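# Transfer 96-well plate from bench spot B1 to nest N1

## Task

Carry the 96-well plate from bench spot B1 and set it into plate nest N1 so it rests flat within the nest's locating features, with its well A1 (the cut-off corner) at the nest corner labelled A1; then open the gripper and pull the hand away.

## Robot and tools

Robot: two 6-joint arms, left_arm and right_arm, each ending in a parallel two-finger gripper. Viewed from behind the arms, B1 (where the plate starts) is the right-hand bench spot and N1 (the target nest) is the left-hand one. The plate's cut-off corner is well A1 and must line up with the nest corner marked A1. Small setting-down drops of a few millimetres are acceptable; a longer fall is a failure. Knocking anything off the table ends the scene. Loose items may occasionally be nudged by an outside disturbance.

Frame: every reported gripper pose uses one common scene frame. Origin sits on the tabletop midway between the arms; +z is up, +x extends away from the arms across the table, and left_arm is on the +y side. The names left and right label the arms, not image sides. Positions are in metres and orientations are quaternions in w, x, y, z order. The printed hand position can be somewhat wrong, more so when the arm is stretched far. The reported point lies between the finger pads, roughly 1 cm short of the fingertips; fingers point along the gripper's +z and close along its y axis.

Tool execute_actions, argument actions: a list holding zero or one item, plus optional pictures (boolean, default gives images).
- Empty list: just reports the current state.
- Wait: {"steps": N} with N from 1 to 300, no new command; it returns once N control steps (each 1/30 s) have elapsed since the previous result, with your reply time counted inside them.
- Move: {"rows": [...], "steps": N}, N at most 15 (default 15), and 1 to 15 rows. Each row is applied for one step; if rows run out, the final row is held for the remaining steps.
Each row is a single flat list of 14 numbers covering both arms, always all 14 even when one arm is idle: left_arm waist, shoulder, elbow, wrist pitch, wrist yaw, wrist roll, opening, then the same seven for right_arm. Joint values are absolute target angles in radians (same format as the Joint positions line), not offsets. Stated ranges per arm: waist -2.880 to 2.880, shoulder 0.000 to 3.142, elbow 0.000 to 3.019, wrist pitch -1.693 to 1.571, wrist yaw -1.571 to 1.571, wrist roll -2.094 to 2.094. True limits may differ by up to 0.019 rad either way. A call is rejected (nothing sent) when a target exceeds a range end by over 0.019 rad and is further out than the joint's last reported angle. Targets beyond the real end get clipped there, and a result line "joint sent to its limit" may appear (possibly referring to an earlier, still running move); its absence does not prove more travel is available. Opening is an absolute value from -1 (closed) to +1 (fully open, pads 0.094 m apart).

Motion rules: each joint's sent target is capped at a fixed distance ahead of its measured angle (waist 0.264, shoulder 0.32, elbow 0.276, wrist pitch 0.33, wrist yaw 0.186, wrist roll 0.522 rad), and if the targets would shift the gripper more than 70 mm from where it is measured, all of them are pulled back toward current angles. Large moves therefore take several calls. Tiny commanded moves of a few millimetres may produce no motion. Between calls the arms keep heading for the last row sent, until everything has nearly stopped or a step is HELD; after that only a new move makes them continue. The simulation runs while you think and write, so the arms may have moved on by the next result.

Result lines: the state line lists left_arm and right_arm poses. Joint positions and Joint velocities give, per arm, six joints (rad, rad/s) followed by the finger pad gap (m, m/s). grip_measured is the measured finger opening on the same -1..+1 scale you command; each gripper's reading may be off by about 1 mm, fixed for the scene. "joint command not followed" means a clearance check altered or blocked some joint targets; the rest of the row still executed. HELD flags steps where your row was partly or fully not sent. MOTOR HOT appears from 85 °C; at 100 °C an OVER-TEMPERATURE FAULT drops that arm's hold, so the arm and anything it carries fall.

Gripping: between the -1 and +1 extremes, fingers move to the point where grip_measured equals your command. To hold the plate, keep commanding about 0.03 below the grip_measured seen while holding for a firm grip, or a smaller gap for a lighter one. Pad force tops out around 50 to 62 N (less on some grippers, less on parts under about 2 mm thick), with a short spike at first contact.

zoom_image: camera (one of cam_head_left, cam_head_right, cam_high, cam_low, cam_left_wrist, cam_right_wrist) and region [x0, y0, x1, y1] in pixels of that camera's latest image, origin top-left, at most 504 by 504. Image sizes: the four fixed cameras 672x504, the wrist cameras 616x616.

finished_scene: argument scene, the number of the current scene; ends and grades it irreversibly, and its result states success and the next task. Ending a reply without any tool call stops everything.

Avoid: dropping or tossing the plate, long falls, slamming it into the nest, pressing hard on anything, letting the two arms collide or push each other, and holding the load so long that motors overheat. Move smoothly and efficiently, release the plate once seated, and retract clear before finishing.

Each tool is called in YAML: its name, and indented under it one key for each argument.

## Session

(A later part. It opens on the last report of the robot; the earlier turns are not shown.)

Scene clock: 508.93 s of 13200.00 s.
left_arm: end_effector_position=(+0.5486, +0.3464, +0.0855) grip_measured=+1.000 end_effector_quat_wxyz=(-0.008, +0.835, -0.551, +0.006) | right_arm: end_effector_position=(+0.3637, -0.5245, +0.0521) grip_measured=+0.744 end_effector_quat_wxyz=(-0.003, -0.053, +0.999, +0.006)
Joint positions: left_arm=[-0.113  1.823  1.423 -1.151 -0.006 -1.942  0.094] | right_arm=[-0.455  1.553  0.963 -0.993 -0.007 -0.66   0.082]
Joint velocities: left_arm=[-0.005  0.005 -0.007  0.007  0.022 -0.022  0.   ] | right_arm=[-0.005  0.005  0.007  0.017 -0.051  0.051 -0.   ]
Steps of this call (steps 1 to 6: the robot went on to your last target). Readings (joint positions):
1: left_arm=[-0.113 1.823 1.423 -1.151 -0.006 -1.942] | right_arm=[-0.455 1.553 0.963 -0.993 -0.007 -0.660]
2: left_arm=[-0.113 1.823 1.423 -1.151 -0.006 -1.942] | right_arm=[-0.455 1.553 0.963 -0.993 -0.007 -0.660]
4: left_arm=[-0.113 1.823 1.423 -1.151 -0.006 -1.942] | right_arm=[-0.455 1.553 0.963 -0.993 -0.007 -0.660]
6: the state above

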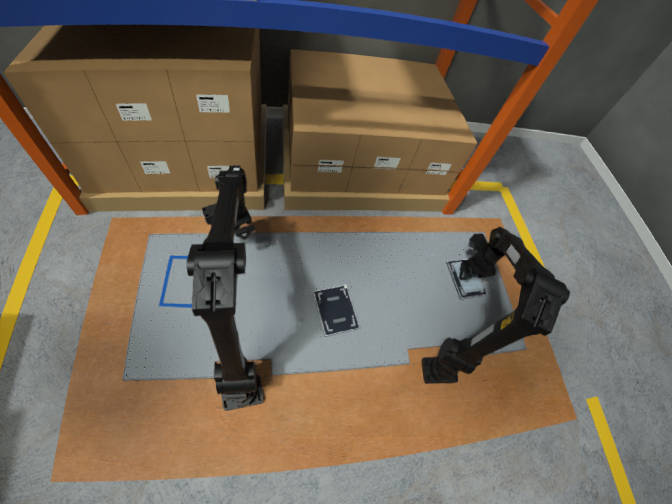

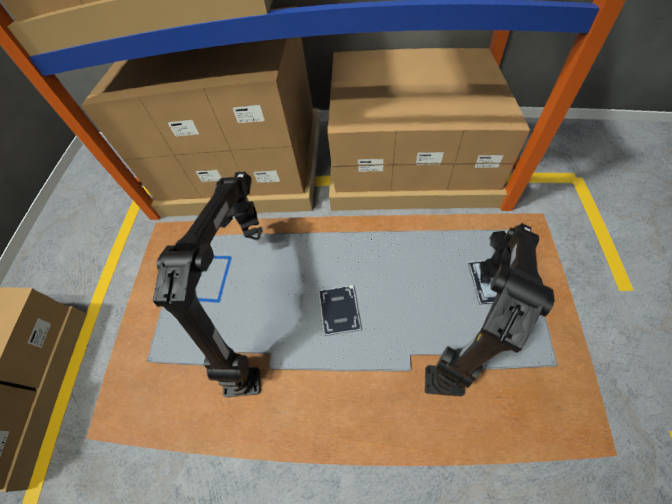

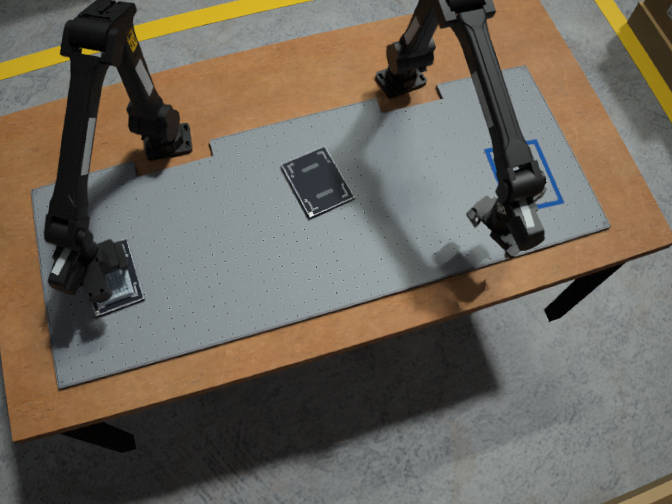

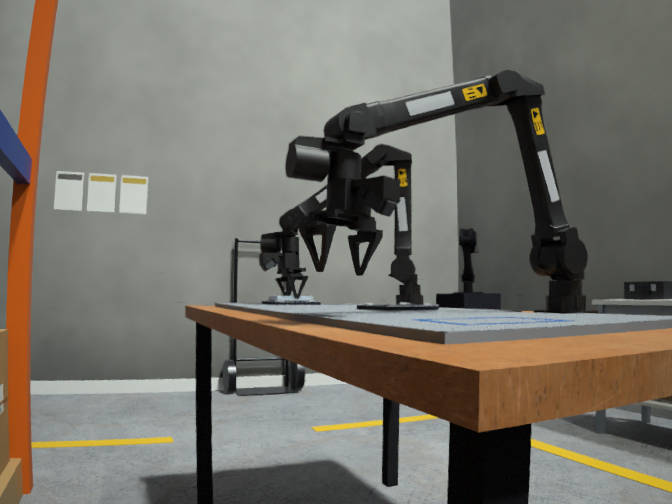

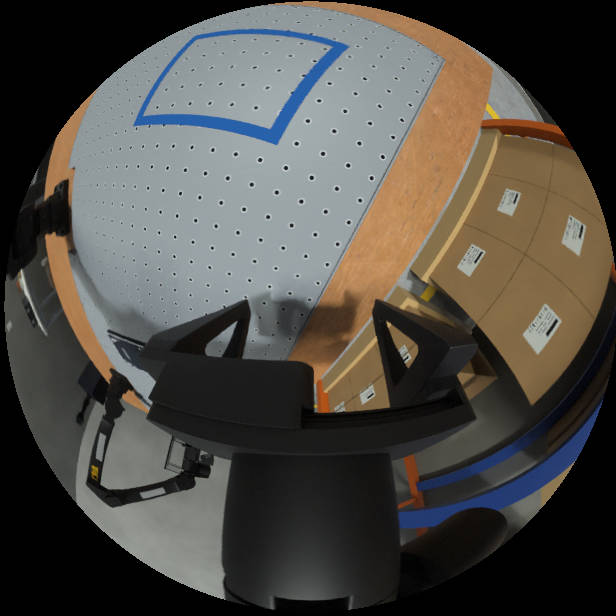

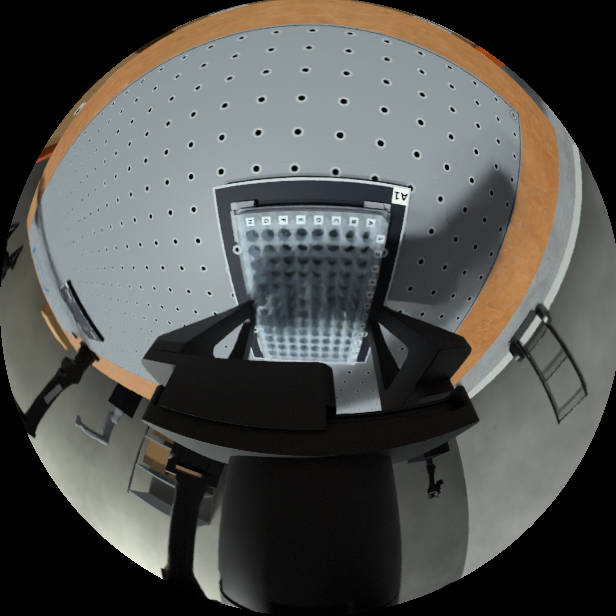

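execute_actions:
  actions:
    - {"rows":[[-0.107,1.795,1.477,-1.162,-0.004,-1.945,1,-0.457,1.570,0.955,-0.988,-0.007,-0.660,0.712],[-0.107,1.795,1.477,-1.162,-0.004,-1.945,1,-0.458,1.565,0.957,-0.998,-0.007,-0.660,0.712],[-0.107,1.795,1.477,-1.162,-0.004,-1.945,1,-0.459,1.565,0.957,-1.004,-0.007,-0.660,0.712],[-0.107,1.795,1.477,-1.162,-0.004,-1.945,1,-0.459,1.568,0.957,-1.006,-0.007,-0.660,0.712],[-0.107,1.795,1.477,-1.162,-0.004,-1.945,1,-0.459,1.572,0.957,-1.006,-0.007,-0.660,0.712],[-0.107,1.795,1.477,-1.162,-0.004,-1.945,1,-0.459,1.576,0.957,-1.003,-0.007,-0.660,0.712],[-0.107,1.795,1.477,-1.162,-0.004,-1.945,1,-0.459,1.580,0.957,-0.998,-0.007,-0.660,0.712],[-0.107,1.795,1.477,-1.162,-0.004,-1.945,1,-0.459,1.583,0.957,-0.995,-0.007,-0.660,0.712],[-0.107,1.795,1.477,-1.162,-0.004,-1.945,1,-0.459,1.585,0.957,-0.993,-0.007,-0.660,0.712],[-0.107,1.795,1.477,-1.162,-0.004,-1.945,1,-0.459,1.586,0.957,-0.993,-0.007,-0.660,0.712]],"steps":15}

zoom_image:
  camera: "cam_right_wrist"
  region: [215,185,295,265]

zoom_image:
  camera: "cam_right_wrist"
  region: [326,185,406,265]

Scene clock: 519.03 s of 13200.00 s.
left_arm: end_effector_position=(+0.5486, +0.3464, +0.0855) grip_measured=+1.000 end_effector_quat_wxyz=(-0.008, +0.835, -0.551, +0.006) | right_arm: end_effector_position=(+0.3629, -0.5239, +0.0510) grip_measured=+0.744 end_effector_quat_wxyz=(-0.005, -0.053, +0.999, +0.008)
Joint positions: left_arm=[-0.113  1.823  1.423 -1.151 -0.006 -1.942  0.094] | right_arm=[-0.455  1.556  0.963 -0.996 -0.007 -0.66   0.082]
Joint velocities: left_arm=[-0.005 -0.015  0.007  0.012 -0.007 -0.022  0.   ] | right_arm=[-0.005 -0.015 -0.012 -0.017  0.037  0.037 -0.   ]
Steps of this call (steps 1 to 15: the robot went on to your last target; steps 16 to 90: nothing new was sent; then 6.60 s passed at rest; steps 91 to 105: all 15 steps of this action). Readings (joint positions):
91: left_arm=[-0.113 1.823 1.423 -1.151 -0.006 -1.942] | right_arm=[-0.455 1.553 0.963 -0.993 -0.007 -0.660]
92: left_arm=[-0.113 1.823 1.423 -1.151 -0.006 -1.942] | right_arm=[-0.455 1.553 0.963 -0.993 -0.007 -0.660]
94: left_arm=[-0.113 1.823 1.423 -1.151 -0.006 -1.942] | right_arm=[-0.455 1.553 0.963 -0.995 -0.007 -0.660]
98: left_arm=[-0.113 1.823 1.423 -1.151 -0.006 -1.942] | right_arm=[-0.455 1.553 0.963 -0.996 -0.007 -0.660]
105: the state above

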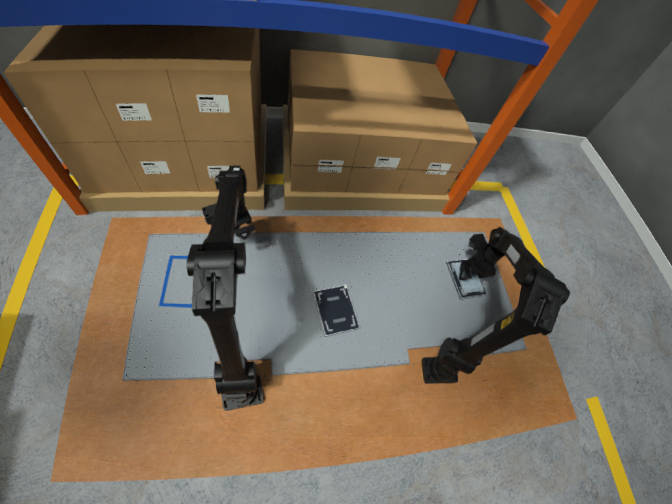

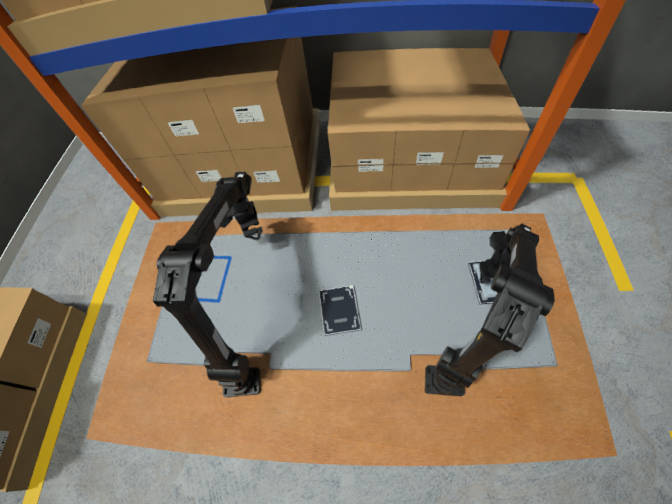

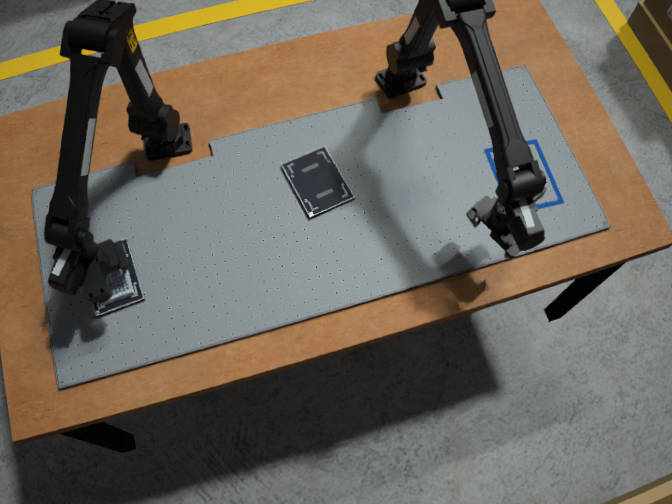

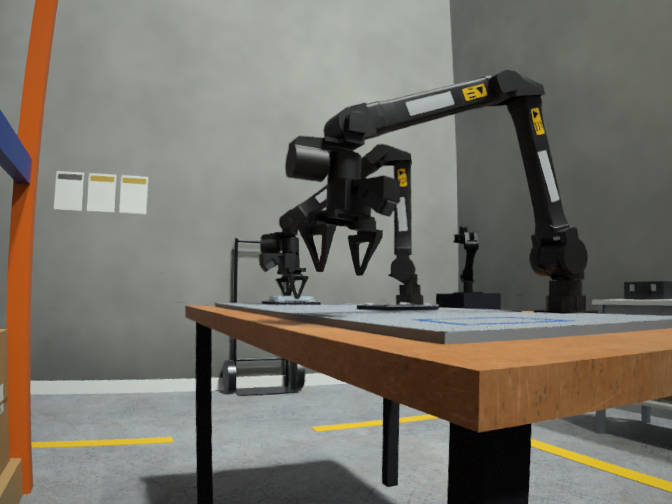

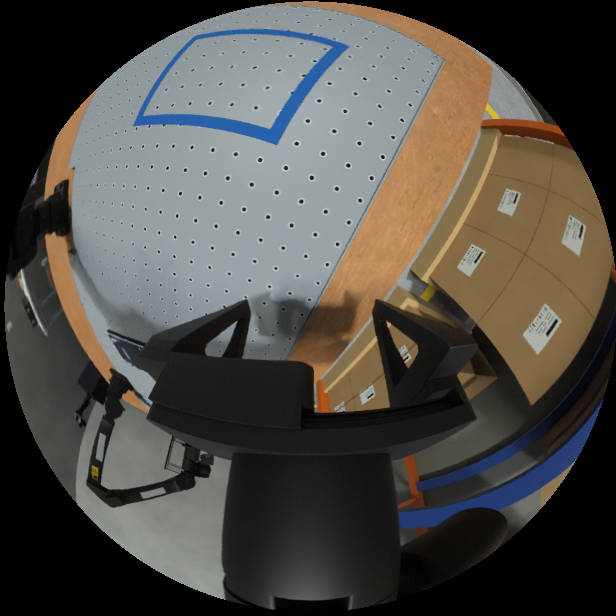

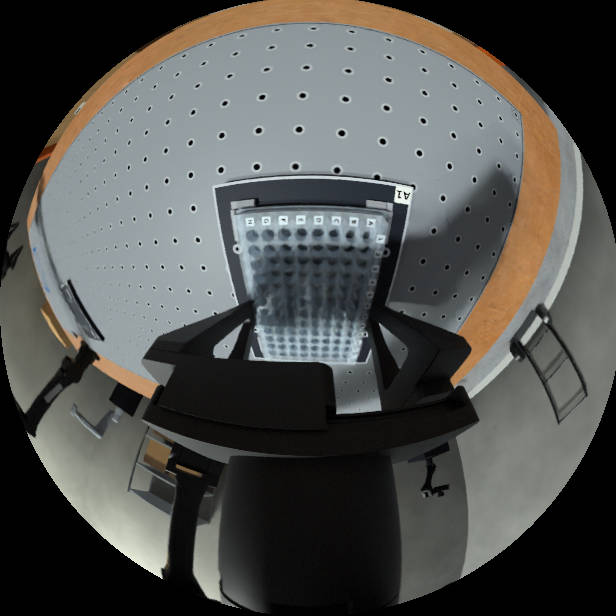

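Region (215, 185, 295, 265) of cam_right_wrist's 616x616 image, scaled by 6.300, with more detail than that image has.

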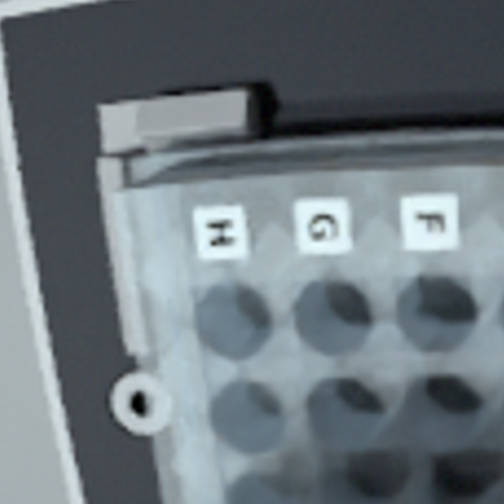

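Region (326, 185, 406, 265) of cam_right_wrist's 616x616 image, scaled by 6.300, with more detail than that image has.

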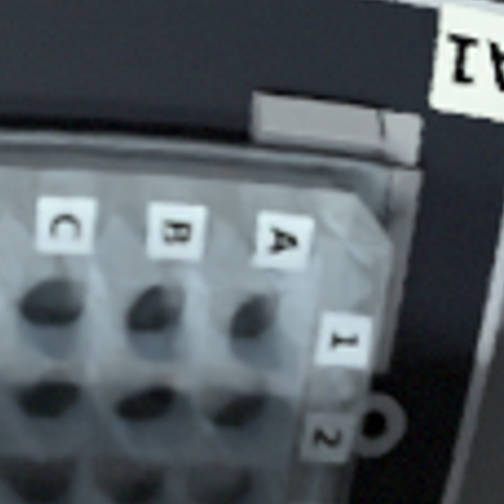

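execute_actions:
  actions:
    - {"rows":[[-0.107,1.795,1.477,-1.162,-0.004,-1.945,1,-0.459,1.572,0.960,-0.992,-0.006,-0.660,0.712],[-0.107,1.795,1.477,-1.162,-0.004,-1.945,1,-0.459,1.562,0.963,-0.990,-0.004,-0.660,0.712],[-0.107,1.795,1.477,-1.162,-0.004,-1.945,1,-0.459,1.560,0.963,-0.988,-0.003,-0.660,0.712],[-0.107,1.795,1.477,-1.162,-0.004,-1.945,1,-0.459,1.560,0.963,-0.986,-0.002,-0.660,0.712],[-0.107,1.795,1.477,-1.162,-0.004,-1.945,1,-0.459,1.565,0.963,-0.985,-0.001,-0.660,0.712],[-0.107,1.795,1.477,-1.162,-0.004,-1.945,1,-0.459,1.572,0.963,-0.984,-0.001,-0.660,0.712],[-0.107,1.795,1.477,-1.162,-0.004,-1.945,1,-0.459,1.578,0.963,-0.984,-0.001,-0.660,0.712],[-0.107,1.795,1.477,-1.162,-0.004,-1.945,1,-0.459,1.583,0.960,-0.984,-0.001,-0.660,0.712],[-0.107,1.795,1.477,-1.162,-0.004,-1.945,1,-0.459,1.586,0.958,-0.983,-0.001,-0.660,0.712],[-0.107,1.795,1.477,-1.162,-0.004,-1.945,1,-0.459,1.588,0.957,-0.982,-0.001,-0.660,0.712],[-0.107,1.795,1.477,-1.162,-0.004,-1.945,1,-0.459,1.589,0.957,-0.981,-0.001,-0.660,0.712]],"steps":15}

zoom_image:
  camera: "cam_right_wrist"
  region: [215,185,295,265]

zoom_image:
  camera: "cam_right_wrist"
  region: [326,185,406,265]

Scene clock: 531.67 s of 13200.00 s.
left_arm: end_effector_position=(+0.5486, +0.3464, +0.0855) grip_measured=+1.000 end_effector_quat_wxyz=(-0.008, +0.835, -0.551, +0.006) | right_arm: end_effector_position=(+0.3629, -0.5239, +0.0510) grip_measured=+0.744 end_effector_quat_wxyz=(-0.005, -0.053, +0.999, +0.008)
Joint positions: left_arm=[-0.113  1.823  1.423 -1.151 -0.006 -1.942  0.094] | right_arm=[-0.455  1.556  0.963 -0.996 -0.007 -0.66   0.082]
Joint velocities: left_arm=[ 0.005  0.005  0.002 -0.002  0.037  0.037  0.   ] | right_arm=[-0.005 -0.005 -0.007 -0.007 -0.066  0.007 -0.001]
Steps of this call (steps 1 to 15: the robot went on to your last target; steps 16 to 90: nothing new was sent; then 9.13 s passed at rest; steps 91 to 105: all 15 steps of this action). Readings (joint positions):
91: left_arm=[-0.113 1.823 1.423 -1.151 -0.006 -1.942] | right_arm=[-0.455 1.556 0.963 -0.996 -0.007 -0.660]
92: left_arm=[-0.113 1.823 1.423 -1.151 -0.006 -1.942] | right_arm=[-0.455 1.556 0.963 -0.996 -0.007 -0.660]
94: left_arm=[-0.113 1.823 1.423 -1.151 -0.006 -1.942] | right_arm=[-0.455 1.556 0.963 -0.996 -0.007 -0.660]
98: left_arm=[-0.113 1.823 1.423 -1.151 -0.006 -1.942] | right_arm=[-0.455 1.556 0.963 -0.996 -0.007 -0.660]
105: the state above

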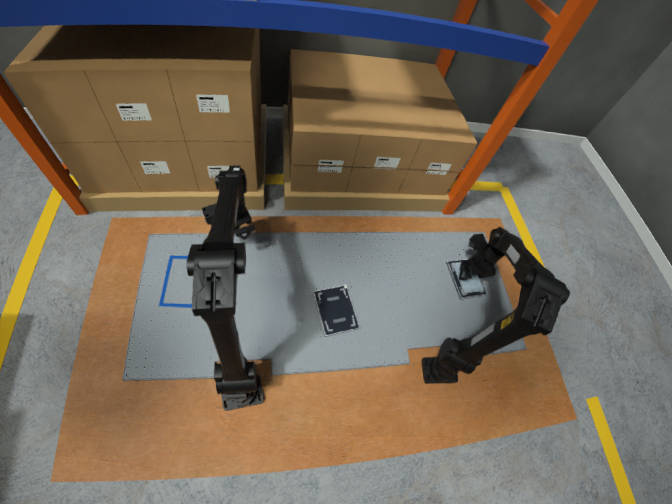

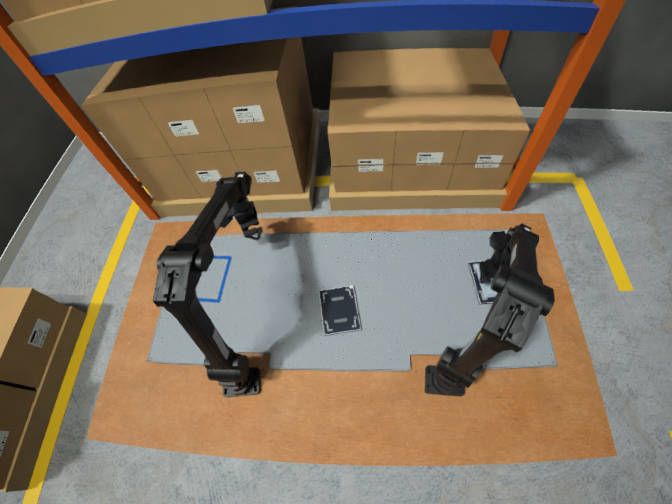

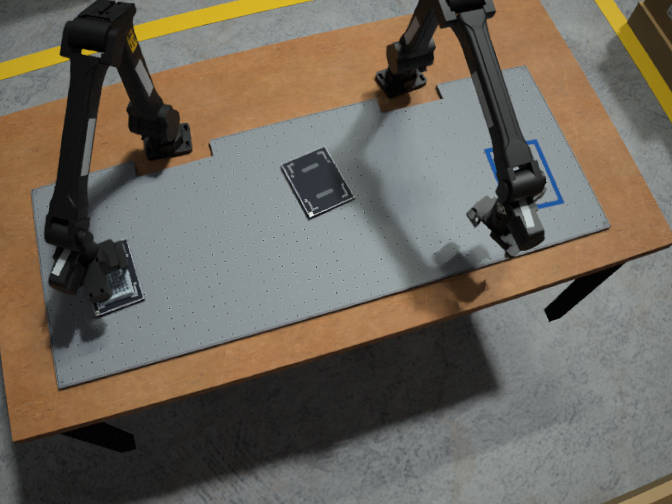

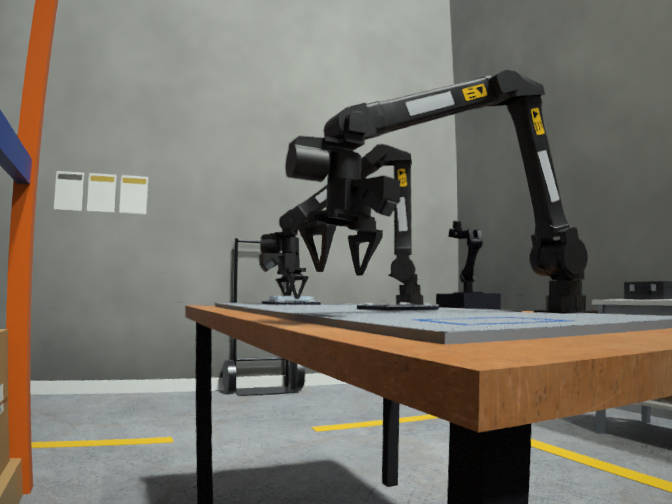

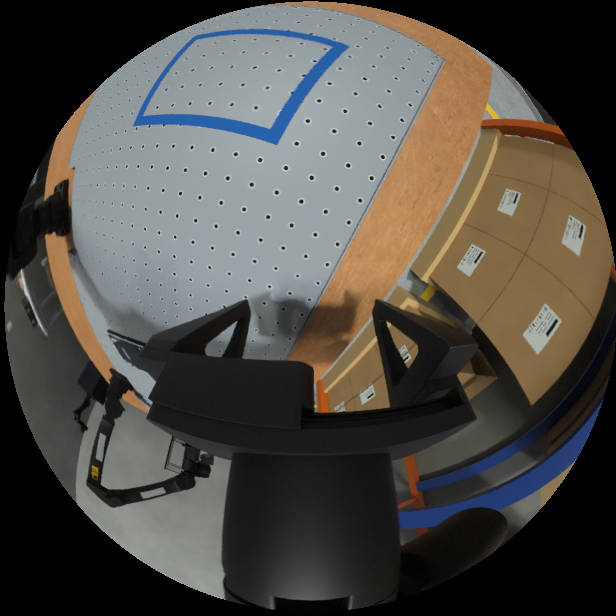

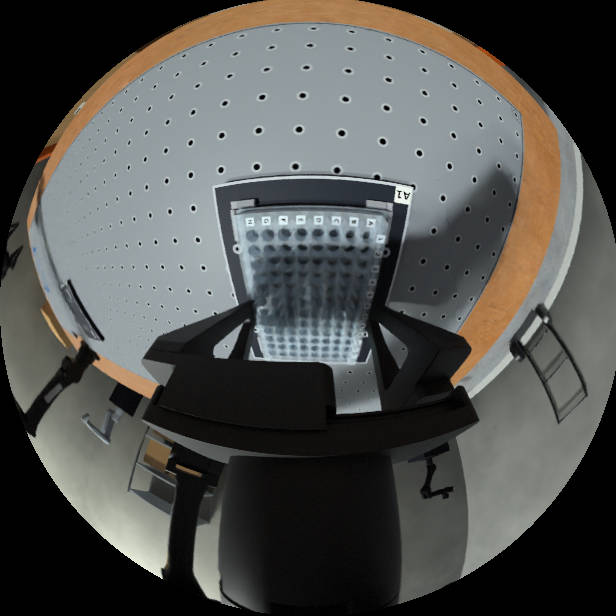

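Region (215, 185, 295, 265) of cam_right_wrist's 616x616 image, scaled by 6.300, with more detail than that image has.

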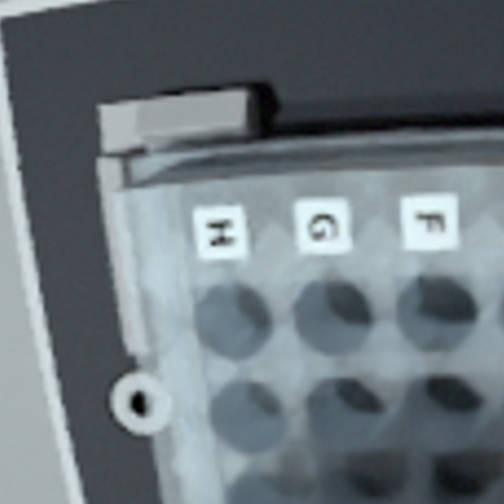

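Region (326, 185, 406, 265) of cam_right_wrist's 616x616 image, scaled by 6.300, with more detail than that image has.

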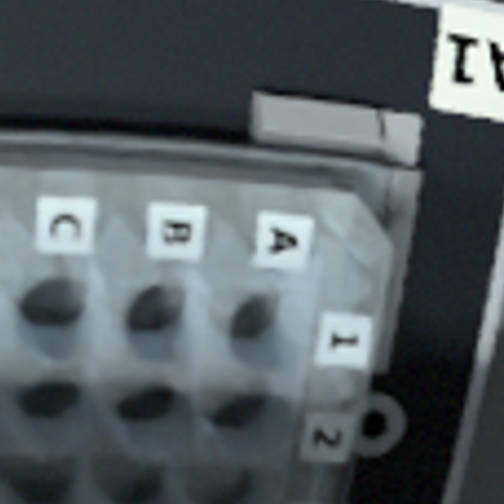

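execute_actions:
  actions:
    - {"rows":[[-0.107,1.795,1.477,-1.162,-0.004,-1.945,1,-0.457,1.570,0.963,-0.986,-0.002,-0.660,0.712],[-0.107,1.795,1.477,-1.162,-0.004,-1.945,1,-0.457,1.550,0.963,-0.986,-0.002,-0.660,0.712],[-0.107,1.795,1.477,-1.162,-0.004,-1.945,1,-0.457,1.535,0.963,-0.986,-0.002,-0.660,0.712],[-0.107,1.795,1.477,-1.162,-0.004,-1.945,1,-0.457,1.526,0.963,-0.986,-0.001,-0.660,0.712],[-0.107,1.795,1.477,-1.162,-0.004,-1.945,1,-0.457,1.522,0.963,-0.985,-0.001,-0.660,0.712],[-0.107,1.795,1.477,-1.162,-0.004,-1.945,1,-0.457,1.521,0.963,-0.985,-0.001,-0.660,0.712]],"steps":14}

zoom_image:
  camera: "cam_right_wrist"
  region: [215,185,295,265]

zoom_image:
  camera: "cam_right_wrist"
  region: [326,185,406,265]

Scene clock: 538.50 s of 13200.00 s.
left_arm: end_effector_position=(+0.5486, +0.3464, +0.0855) grip_measured=+1.000 end_effector_quat_wxyz=(-0.008, +0.835, -0.551, +0.006) | right_arm: end_effector_position=(+0.3630, -0.5242, +0.0520) grip_measured=+0.744 end_effector_quat_wxyz=(-0.005, -0.053, +0.999, +0.007)
Joint positions: left_arm=[-0.113  1.823  1.423 -1.151 -0.006 -1.942  0.094] | right_arm=[-0.455  1.553  0.963 -0.996 -0.006 -0.66   0.082]
Joint velocities: left_arm=[-0.005 -0.015  0.002 -0.017  0.051  0.037  0.   ] | right_arm=[-0.005  0.005  0.002 -0.012 -0.051  0.125 -0.001]
Steps of this call (steps 1 to 15: the robot went on to your last target; steps 16 to 90: nothing new was sent; then 3.37 s passed at rest; steps 91 to 104: all 14 steps of this action). Readings (joint positions):
91: left_arm=[-0.113 1.823 1.423 -1.151 -0.006 -1.942] | right_arm=[-0.455 1.556 0.963 -0.996 -0.007 -0.660]
92: left_arm=[-0.113 1.823 1.423 -1.151 -0.006 -1.942] | right_arm=[-0.455 1.556 0.963 -0.996 -0.007 -0.660]
94: left_arm=[-0.113 1.823 1.423 -1.151 -0.006 -1.942] | right_arm=[-0.455 1.555 0.963 -0.996 -0.007 -0.660]
98: left_arm=[-0.113 1.823 1.423 -1.151 -0.006 -1.942] | right_arm=[-0.455 1.553 0.963 -0.996 -0.006 -0.660]
104: the state above

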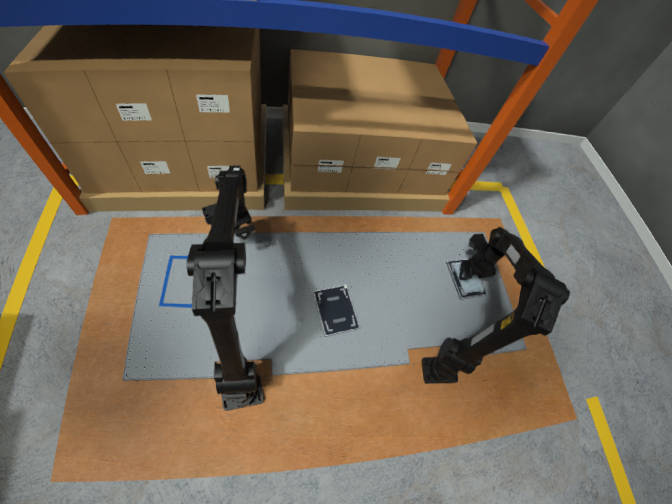

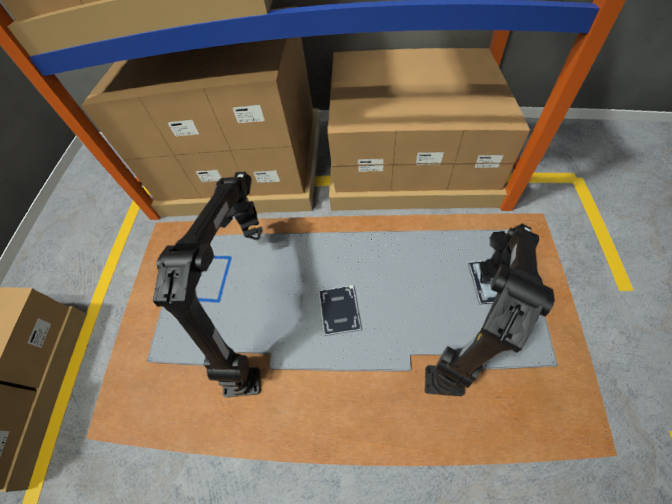

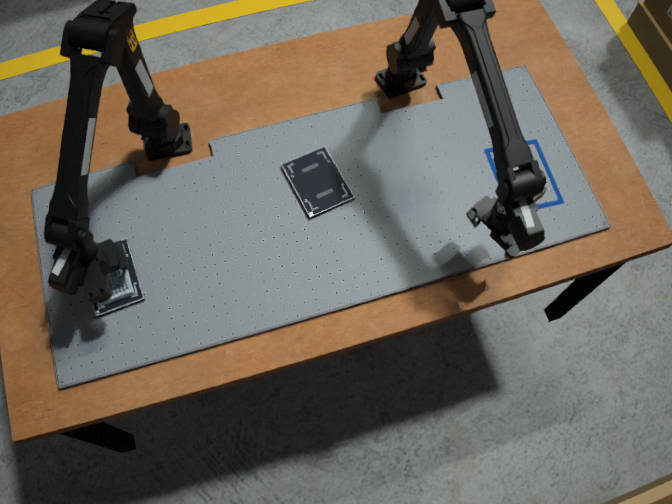

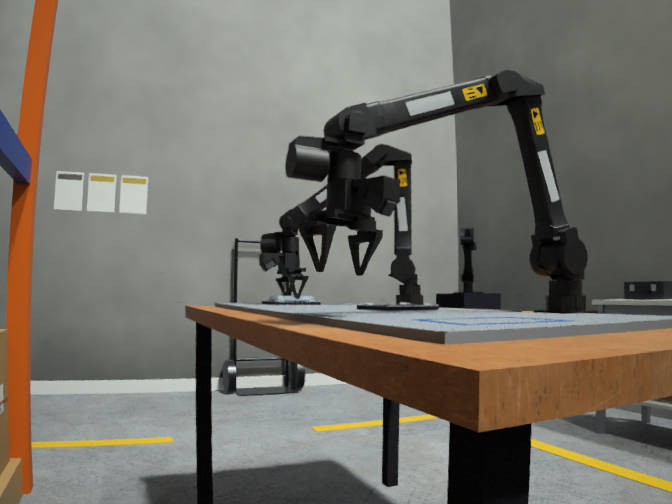

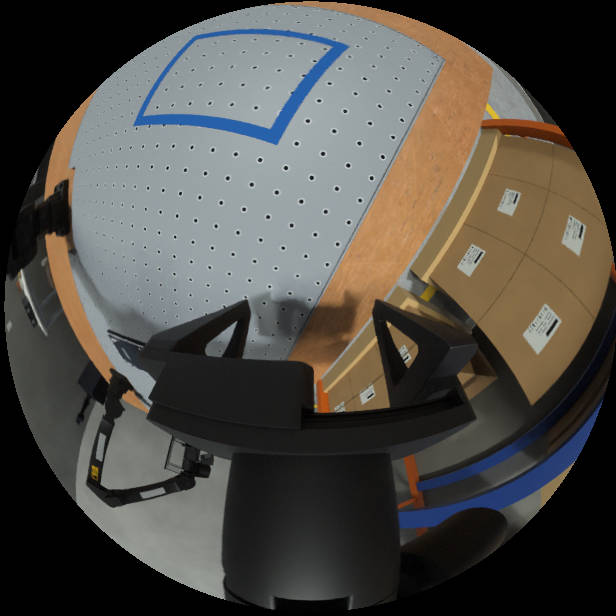

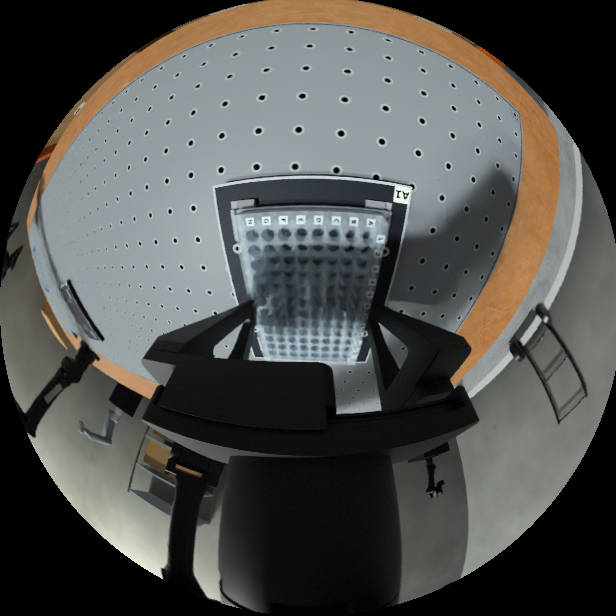

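Region (215, 185, 295, 265) of cam_right_wrist's 616x616 image, scaled by 6.300, with more detail than that image has.

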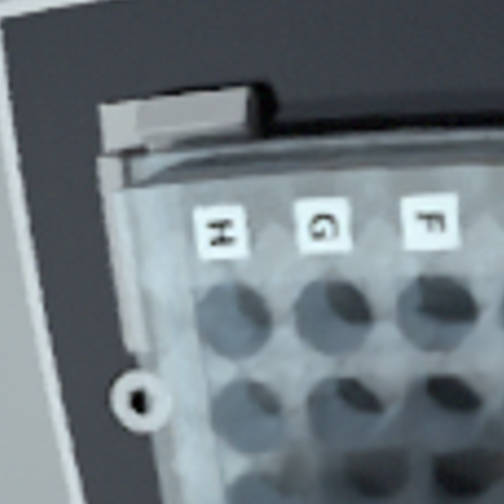

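Region (326, 185, 406, 265) of cam_right_wrist's 616x616 image, scaled by 6.300, with more detail than that image has.

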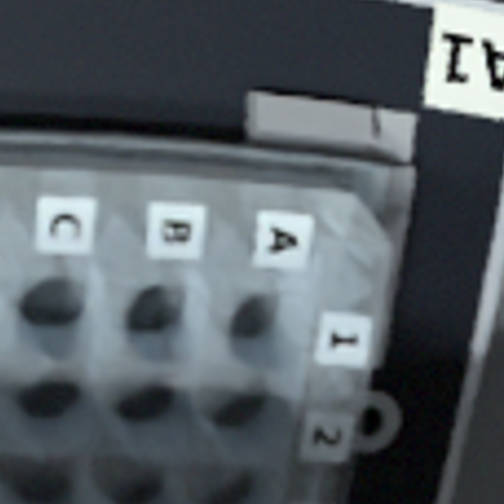

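execute_actions:
  actions:
    - {"rows":[[-0.107,1.795,1.477,-1.162,-0.004,-1.945,1,-0.457,1.523,0.963,-0.984,0.000,-0.660,0.712],[-0.107,1.795,1.477,-1.162,-0.004,-1.945,1,-0.457,1.525,0.963,-0.982,0.001,-0.660,0.712],[-0.107,1.795,1.477,-1.162,-0.004,-1.945,1,-0.457,1.530,0.963,-0.981,0.001,-0.660,0.712],[-0.107,1.795,1.477,-1.162,-0.004,-1.945,1,-0.457,1.535,0.963,-0.981,0.001,-0.660,0.712],[-0.107,1.795,1.477,-1.162,-0.004,-1.945,1,-0.457,1.540,0.963,-0.982,0.000,-0.660,0.712],[-0.107,1.795,1.477,-1.162,-0.004,-1.945,1,-0.457,1.545,0.963,-0.982,-0.001,-0.660,0.712]],"steps":8}
  pictures: false

execute_actions:
  actions:
    - {"rows":[[-0.107,1.795,1.477,-1.162,-0.004,-1.945,1,-0.457,1.558,0.963,-0.983,-0.002,-0.660,0.712],[-0.107,1.795,1.477,-1.162,-0.004,-1.945,1,-0.457,1.568,0.963,-0.983,-0.002,-0.660,0.712],[-0.107,1.795,1.477,-1.162,-0.004,-1.945,1,-0.457,1.575,0.963,-0.983,-0.002,-0.660,0.712],[-0.107,1.795,1.477,-1.162,-0.004,-1.945,1,-0.457,1.579,0.963,-0.983,-0.002,-0.660,0.712],[-0.107,1.795,1.477,-1.162,-0.004,-1.945,1,-0.457,1.582,0.963,-0.982,-0.002,-0.660,0.712],[-0.107,1.795,1.477,-1.162,-0.004,-1.945,1,-0.457,1.584,0.963,-0.981,-0.002,-0.660,0.712],[-0.107,1.795,1.477,-1.162,-0.004,-1.945,1,-0.457,1.586,0.963,-0.980,-0.002,-0.660,0.712]],"steps":15}

zoom_image:
  camera: "cam_right_wrist"
  region: [215,185,295,265]

zoom_image:
  camera: "cam_right_wrist"
  region: [326,185,406,265]

Scene clock: 548.33 s of 13200.00 s.
left_arm: end_effector_position=(+0.5486, +0.3464, +0.0855) grip_measured=+1.000 end_effector_quat_wxyz=(-0.008, +0.835, -0.551, +0.006) | right_arm: end_effector_position=(+0.3629, -0.5243, +0.0520) grip_measured=+0.744 end_effector_quat_wxyz=(-0.005, -0.053, +0.999, +0.007)
Joint positions: left_arm=[-0.113  1.823  1.423 -1.151 -0.006 -1.942  0.094] | right_arm=[-0.455  1.553  0.963 -0.996 -0.006 -0.66   0.082]
Joint velocities: left_arm=[-0.015 -0.005 -0.007 -0.007 -0.022 -0.051  0.   ] | right_arm=[-0.005  0.005  0.007  0.007 -0.066  0.022  0.   ]
Steps of this call (steps 1 to 15: the robot went on to your last target; steps 16 to 90: nothing new was sent; then 6.57 s passed at rest; steps 91 to 98: all 8 steps of this action). Readings (joint positions):
91: left_arm=[-0.113 1.823 1.423 -1.151 -0.006 -1.942] | right_arm=[-0.455 1.553 0.963 -0.996 -0.006 -0.660]
92: left_arm=[-0.113 1.823 1.423 -1.151 -0.006 -1.942] | right_arm=[-0.455 1.553 0.963 -0.996 -0.006 -0.660]
94: left_arm=[-0.113 1.823 1.423 -1.151 -0.006 -1.942] | right_arm=[-0.455 1.553 0.963 -0.996 -0.006 -0.660]
98: the state above

Scene clock: 548.83 s of 13200.00 s.
left_arm: end_effector_position=(+0.5486, +0.3464, +0.0855) grip_measured=+1.000 end_effector_quat_wxyz=(-0.008, +0.835, -0.551, +0.006) | right_arm: end_effector_position=(+0.3628, -0.5242, +0.0516) grip_measured=+0.744 end_effector_quat_wxyz=(-0.005, -0.053, +0.999, +0.007)
Joint positions: left_arm=[-0.113  1.823  1.423 -1.151 -0.006 -1.942  0.094] | right_arm=[-0.455  1.554  0.963 -0.996 -0.006 -0.66   0.082]
Joint velocities: left_arm=[-0.005 -0.024 -0.002 -0.007 -0.022  0.081  0.   ] | right_arm=[-0.005  0.015  0.007  0.007 -0.007 -0.022 -0.001]
Steps of this call (steps 1 to 15: all 15 steps of this action). Readings (joint positions):
1: left_arm=[-0.113 1.823 1.423 -1.151 -0.006 -1.942] | right_arm=[-0.455 1.553 0.963 -0.996 -0.006 -0.660]
2: left_arm=[-0.113 1.823 1.423 -1.151 -0.006 -1.942] | right_arm=[-0.455 1.553 0.963 -0.996 -0.006 -0.660]
4: left_arm=[-0.113 1.823 1.423 -1.151 -0.006 -1.942] | right_arm=[-0.455 1.553 0.963 -0.996 -0.006 -0.660]
8: left_arm=[-0.113 1.823 1.423 -1.151 -0.006 -1.942] | right_arm=[-0.455 1.554 0.963 -0.996 -0.006 -0.660]
15: the state above

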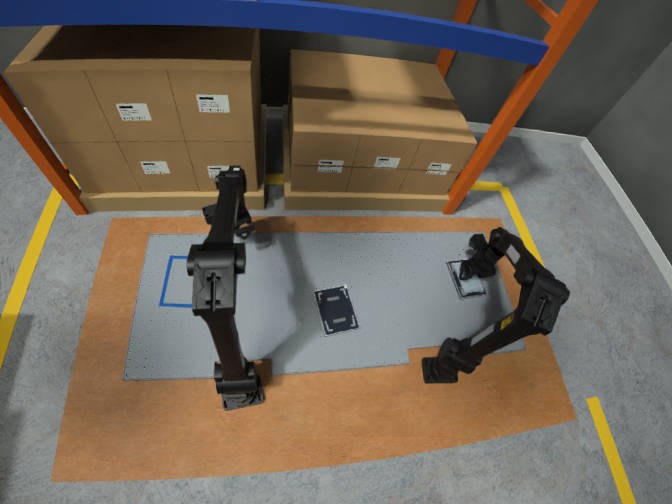

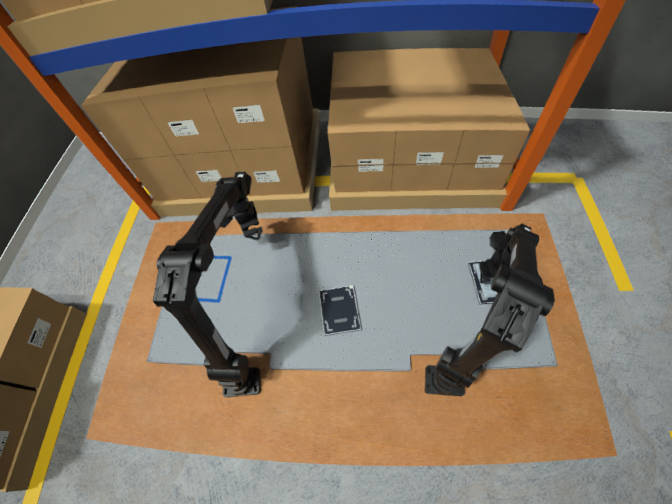

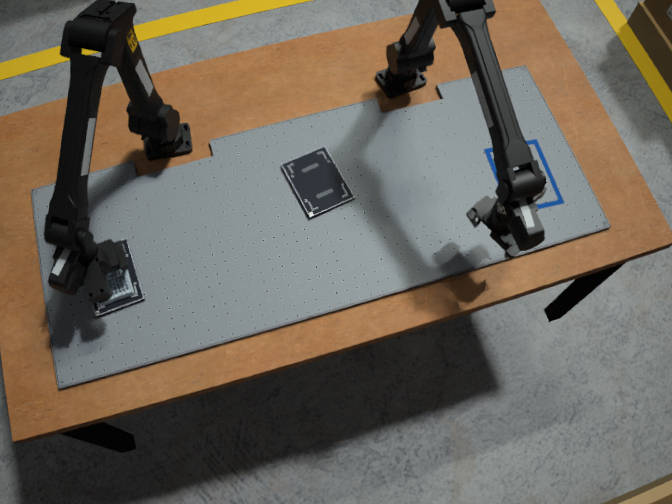

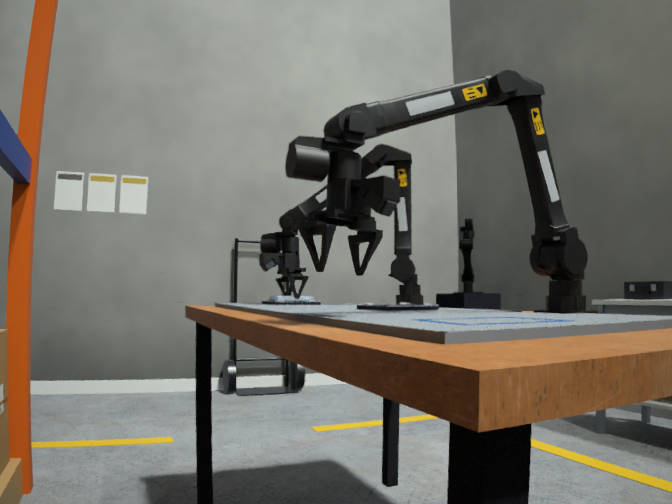

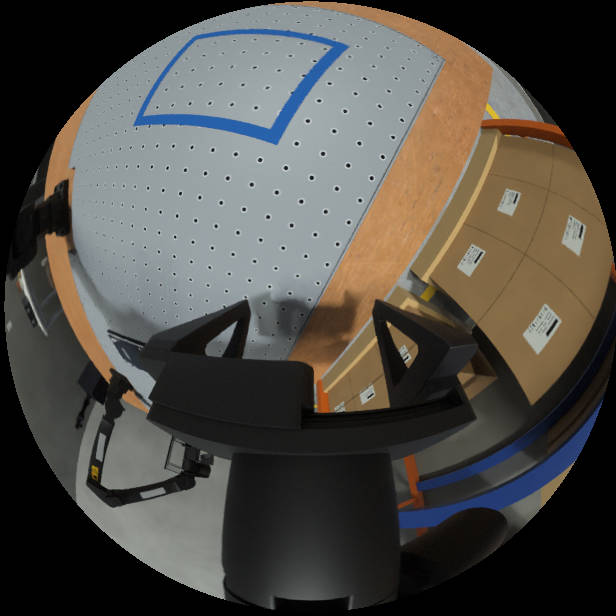

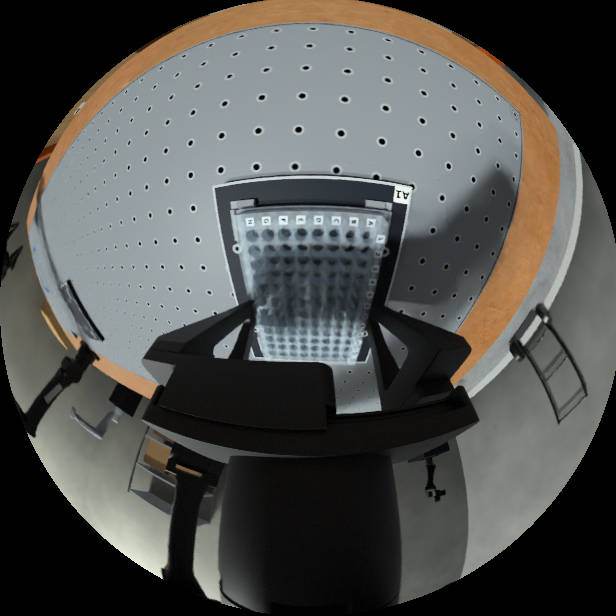

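Region (215, 185, 295, 265) of cam_right_wrist's 616x616 image, scaled by 6.300, with more detail than that image has.

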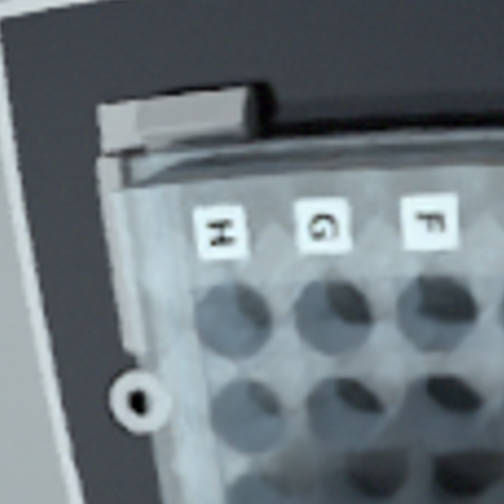

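Region (326, 185, 406, 265) of cam_right_wrist's 616x616 image, scaled by 6.300, with more detail than that image has.

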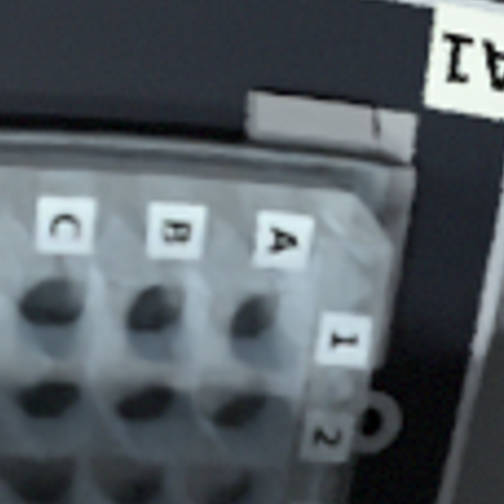

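zoom_image:
  camera: "cam_head_left"
  region: [450,270,495,305]

zoom_image:
  camera: "cam_right_wrist"
  region: [240,310,380,380]

zoom_image:
  camera: "cam_low"
  region: [255,280,325,312]

zoom_image:
  camera: "cam_high"
  region: [85,235,155,320]

Region (450, 270, 495, 305) of cam_head_left's 672x504 image, scaled by 11.200, with more detail than that image has.

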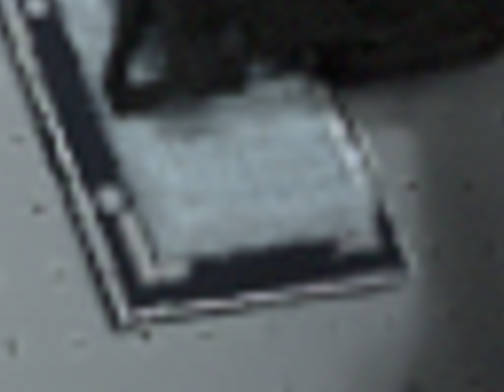

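Region (240, 310, 380, 380) of cam_right_wrist's 616x616 image, scaled by 3.600, with more detail than that image has.

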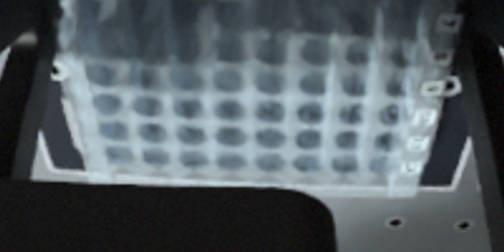

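Region (255, 280, 325, 312) of cam_low's 672x504 image, scaled by 7.200, with more detail than that image has; it fills the top 230 rows of this view, and the rest is white.

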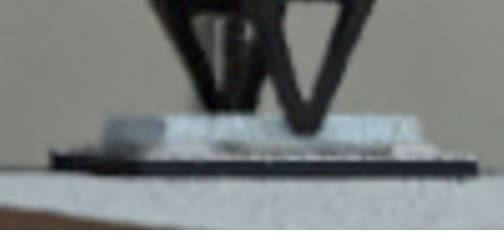

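Region (85, 235, 155, 320) of cam_high's 672x504 image, scaled by 5.929, with more detail than that image has; it fills the left 415 columns of this view, and the rest is white.

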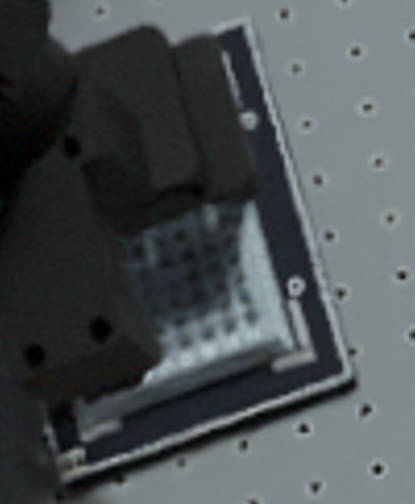

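zoom_image:
  camera: "cam_right_wrist"
  region: [245,320,285,365]

zoom_image:
  camera: "cam_right_wrist"
  region: [336,320,376,365]

Region (245, 320, 285, 365) of cam_right_wrist's 616x616 image, scaled by 11.200, with more detail than that image has.

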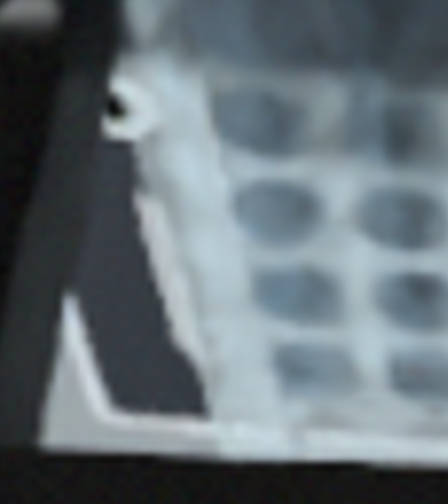

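Region (336, 320, 376, 365) of cam_right_wrist's 616x616 image, scaled by 11.200, with more detail than that image has.

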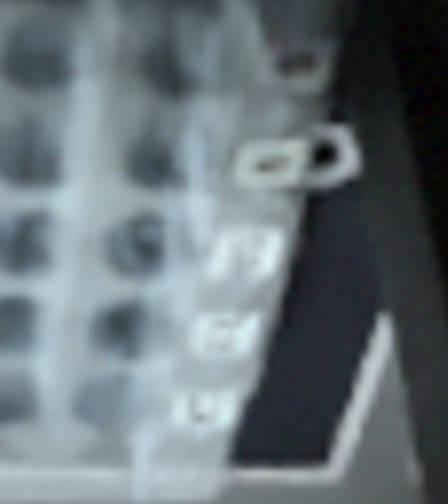

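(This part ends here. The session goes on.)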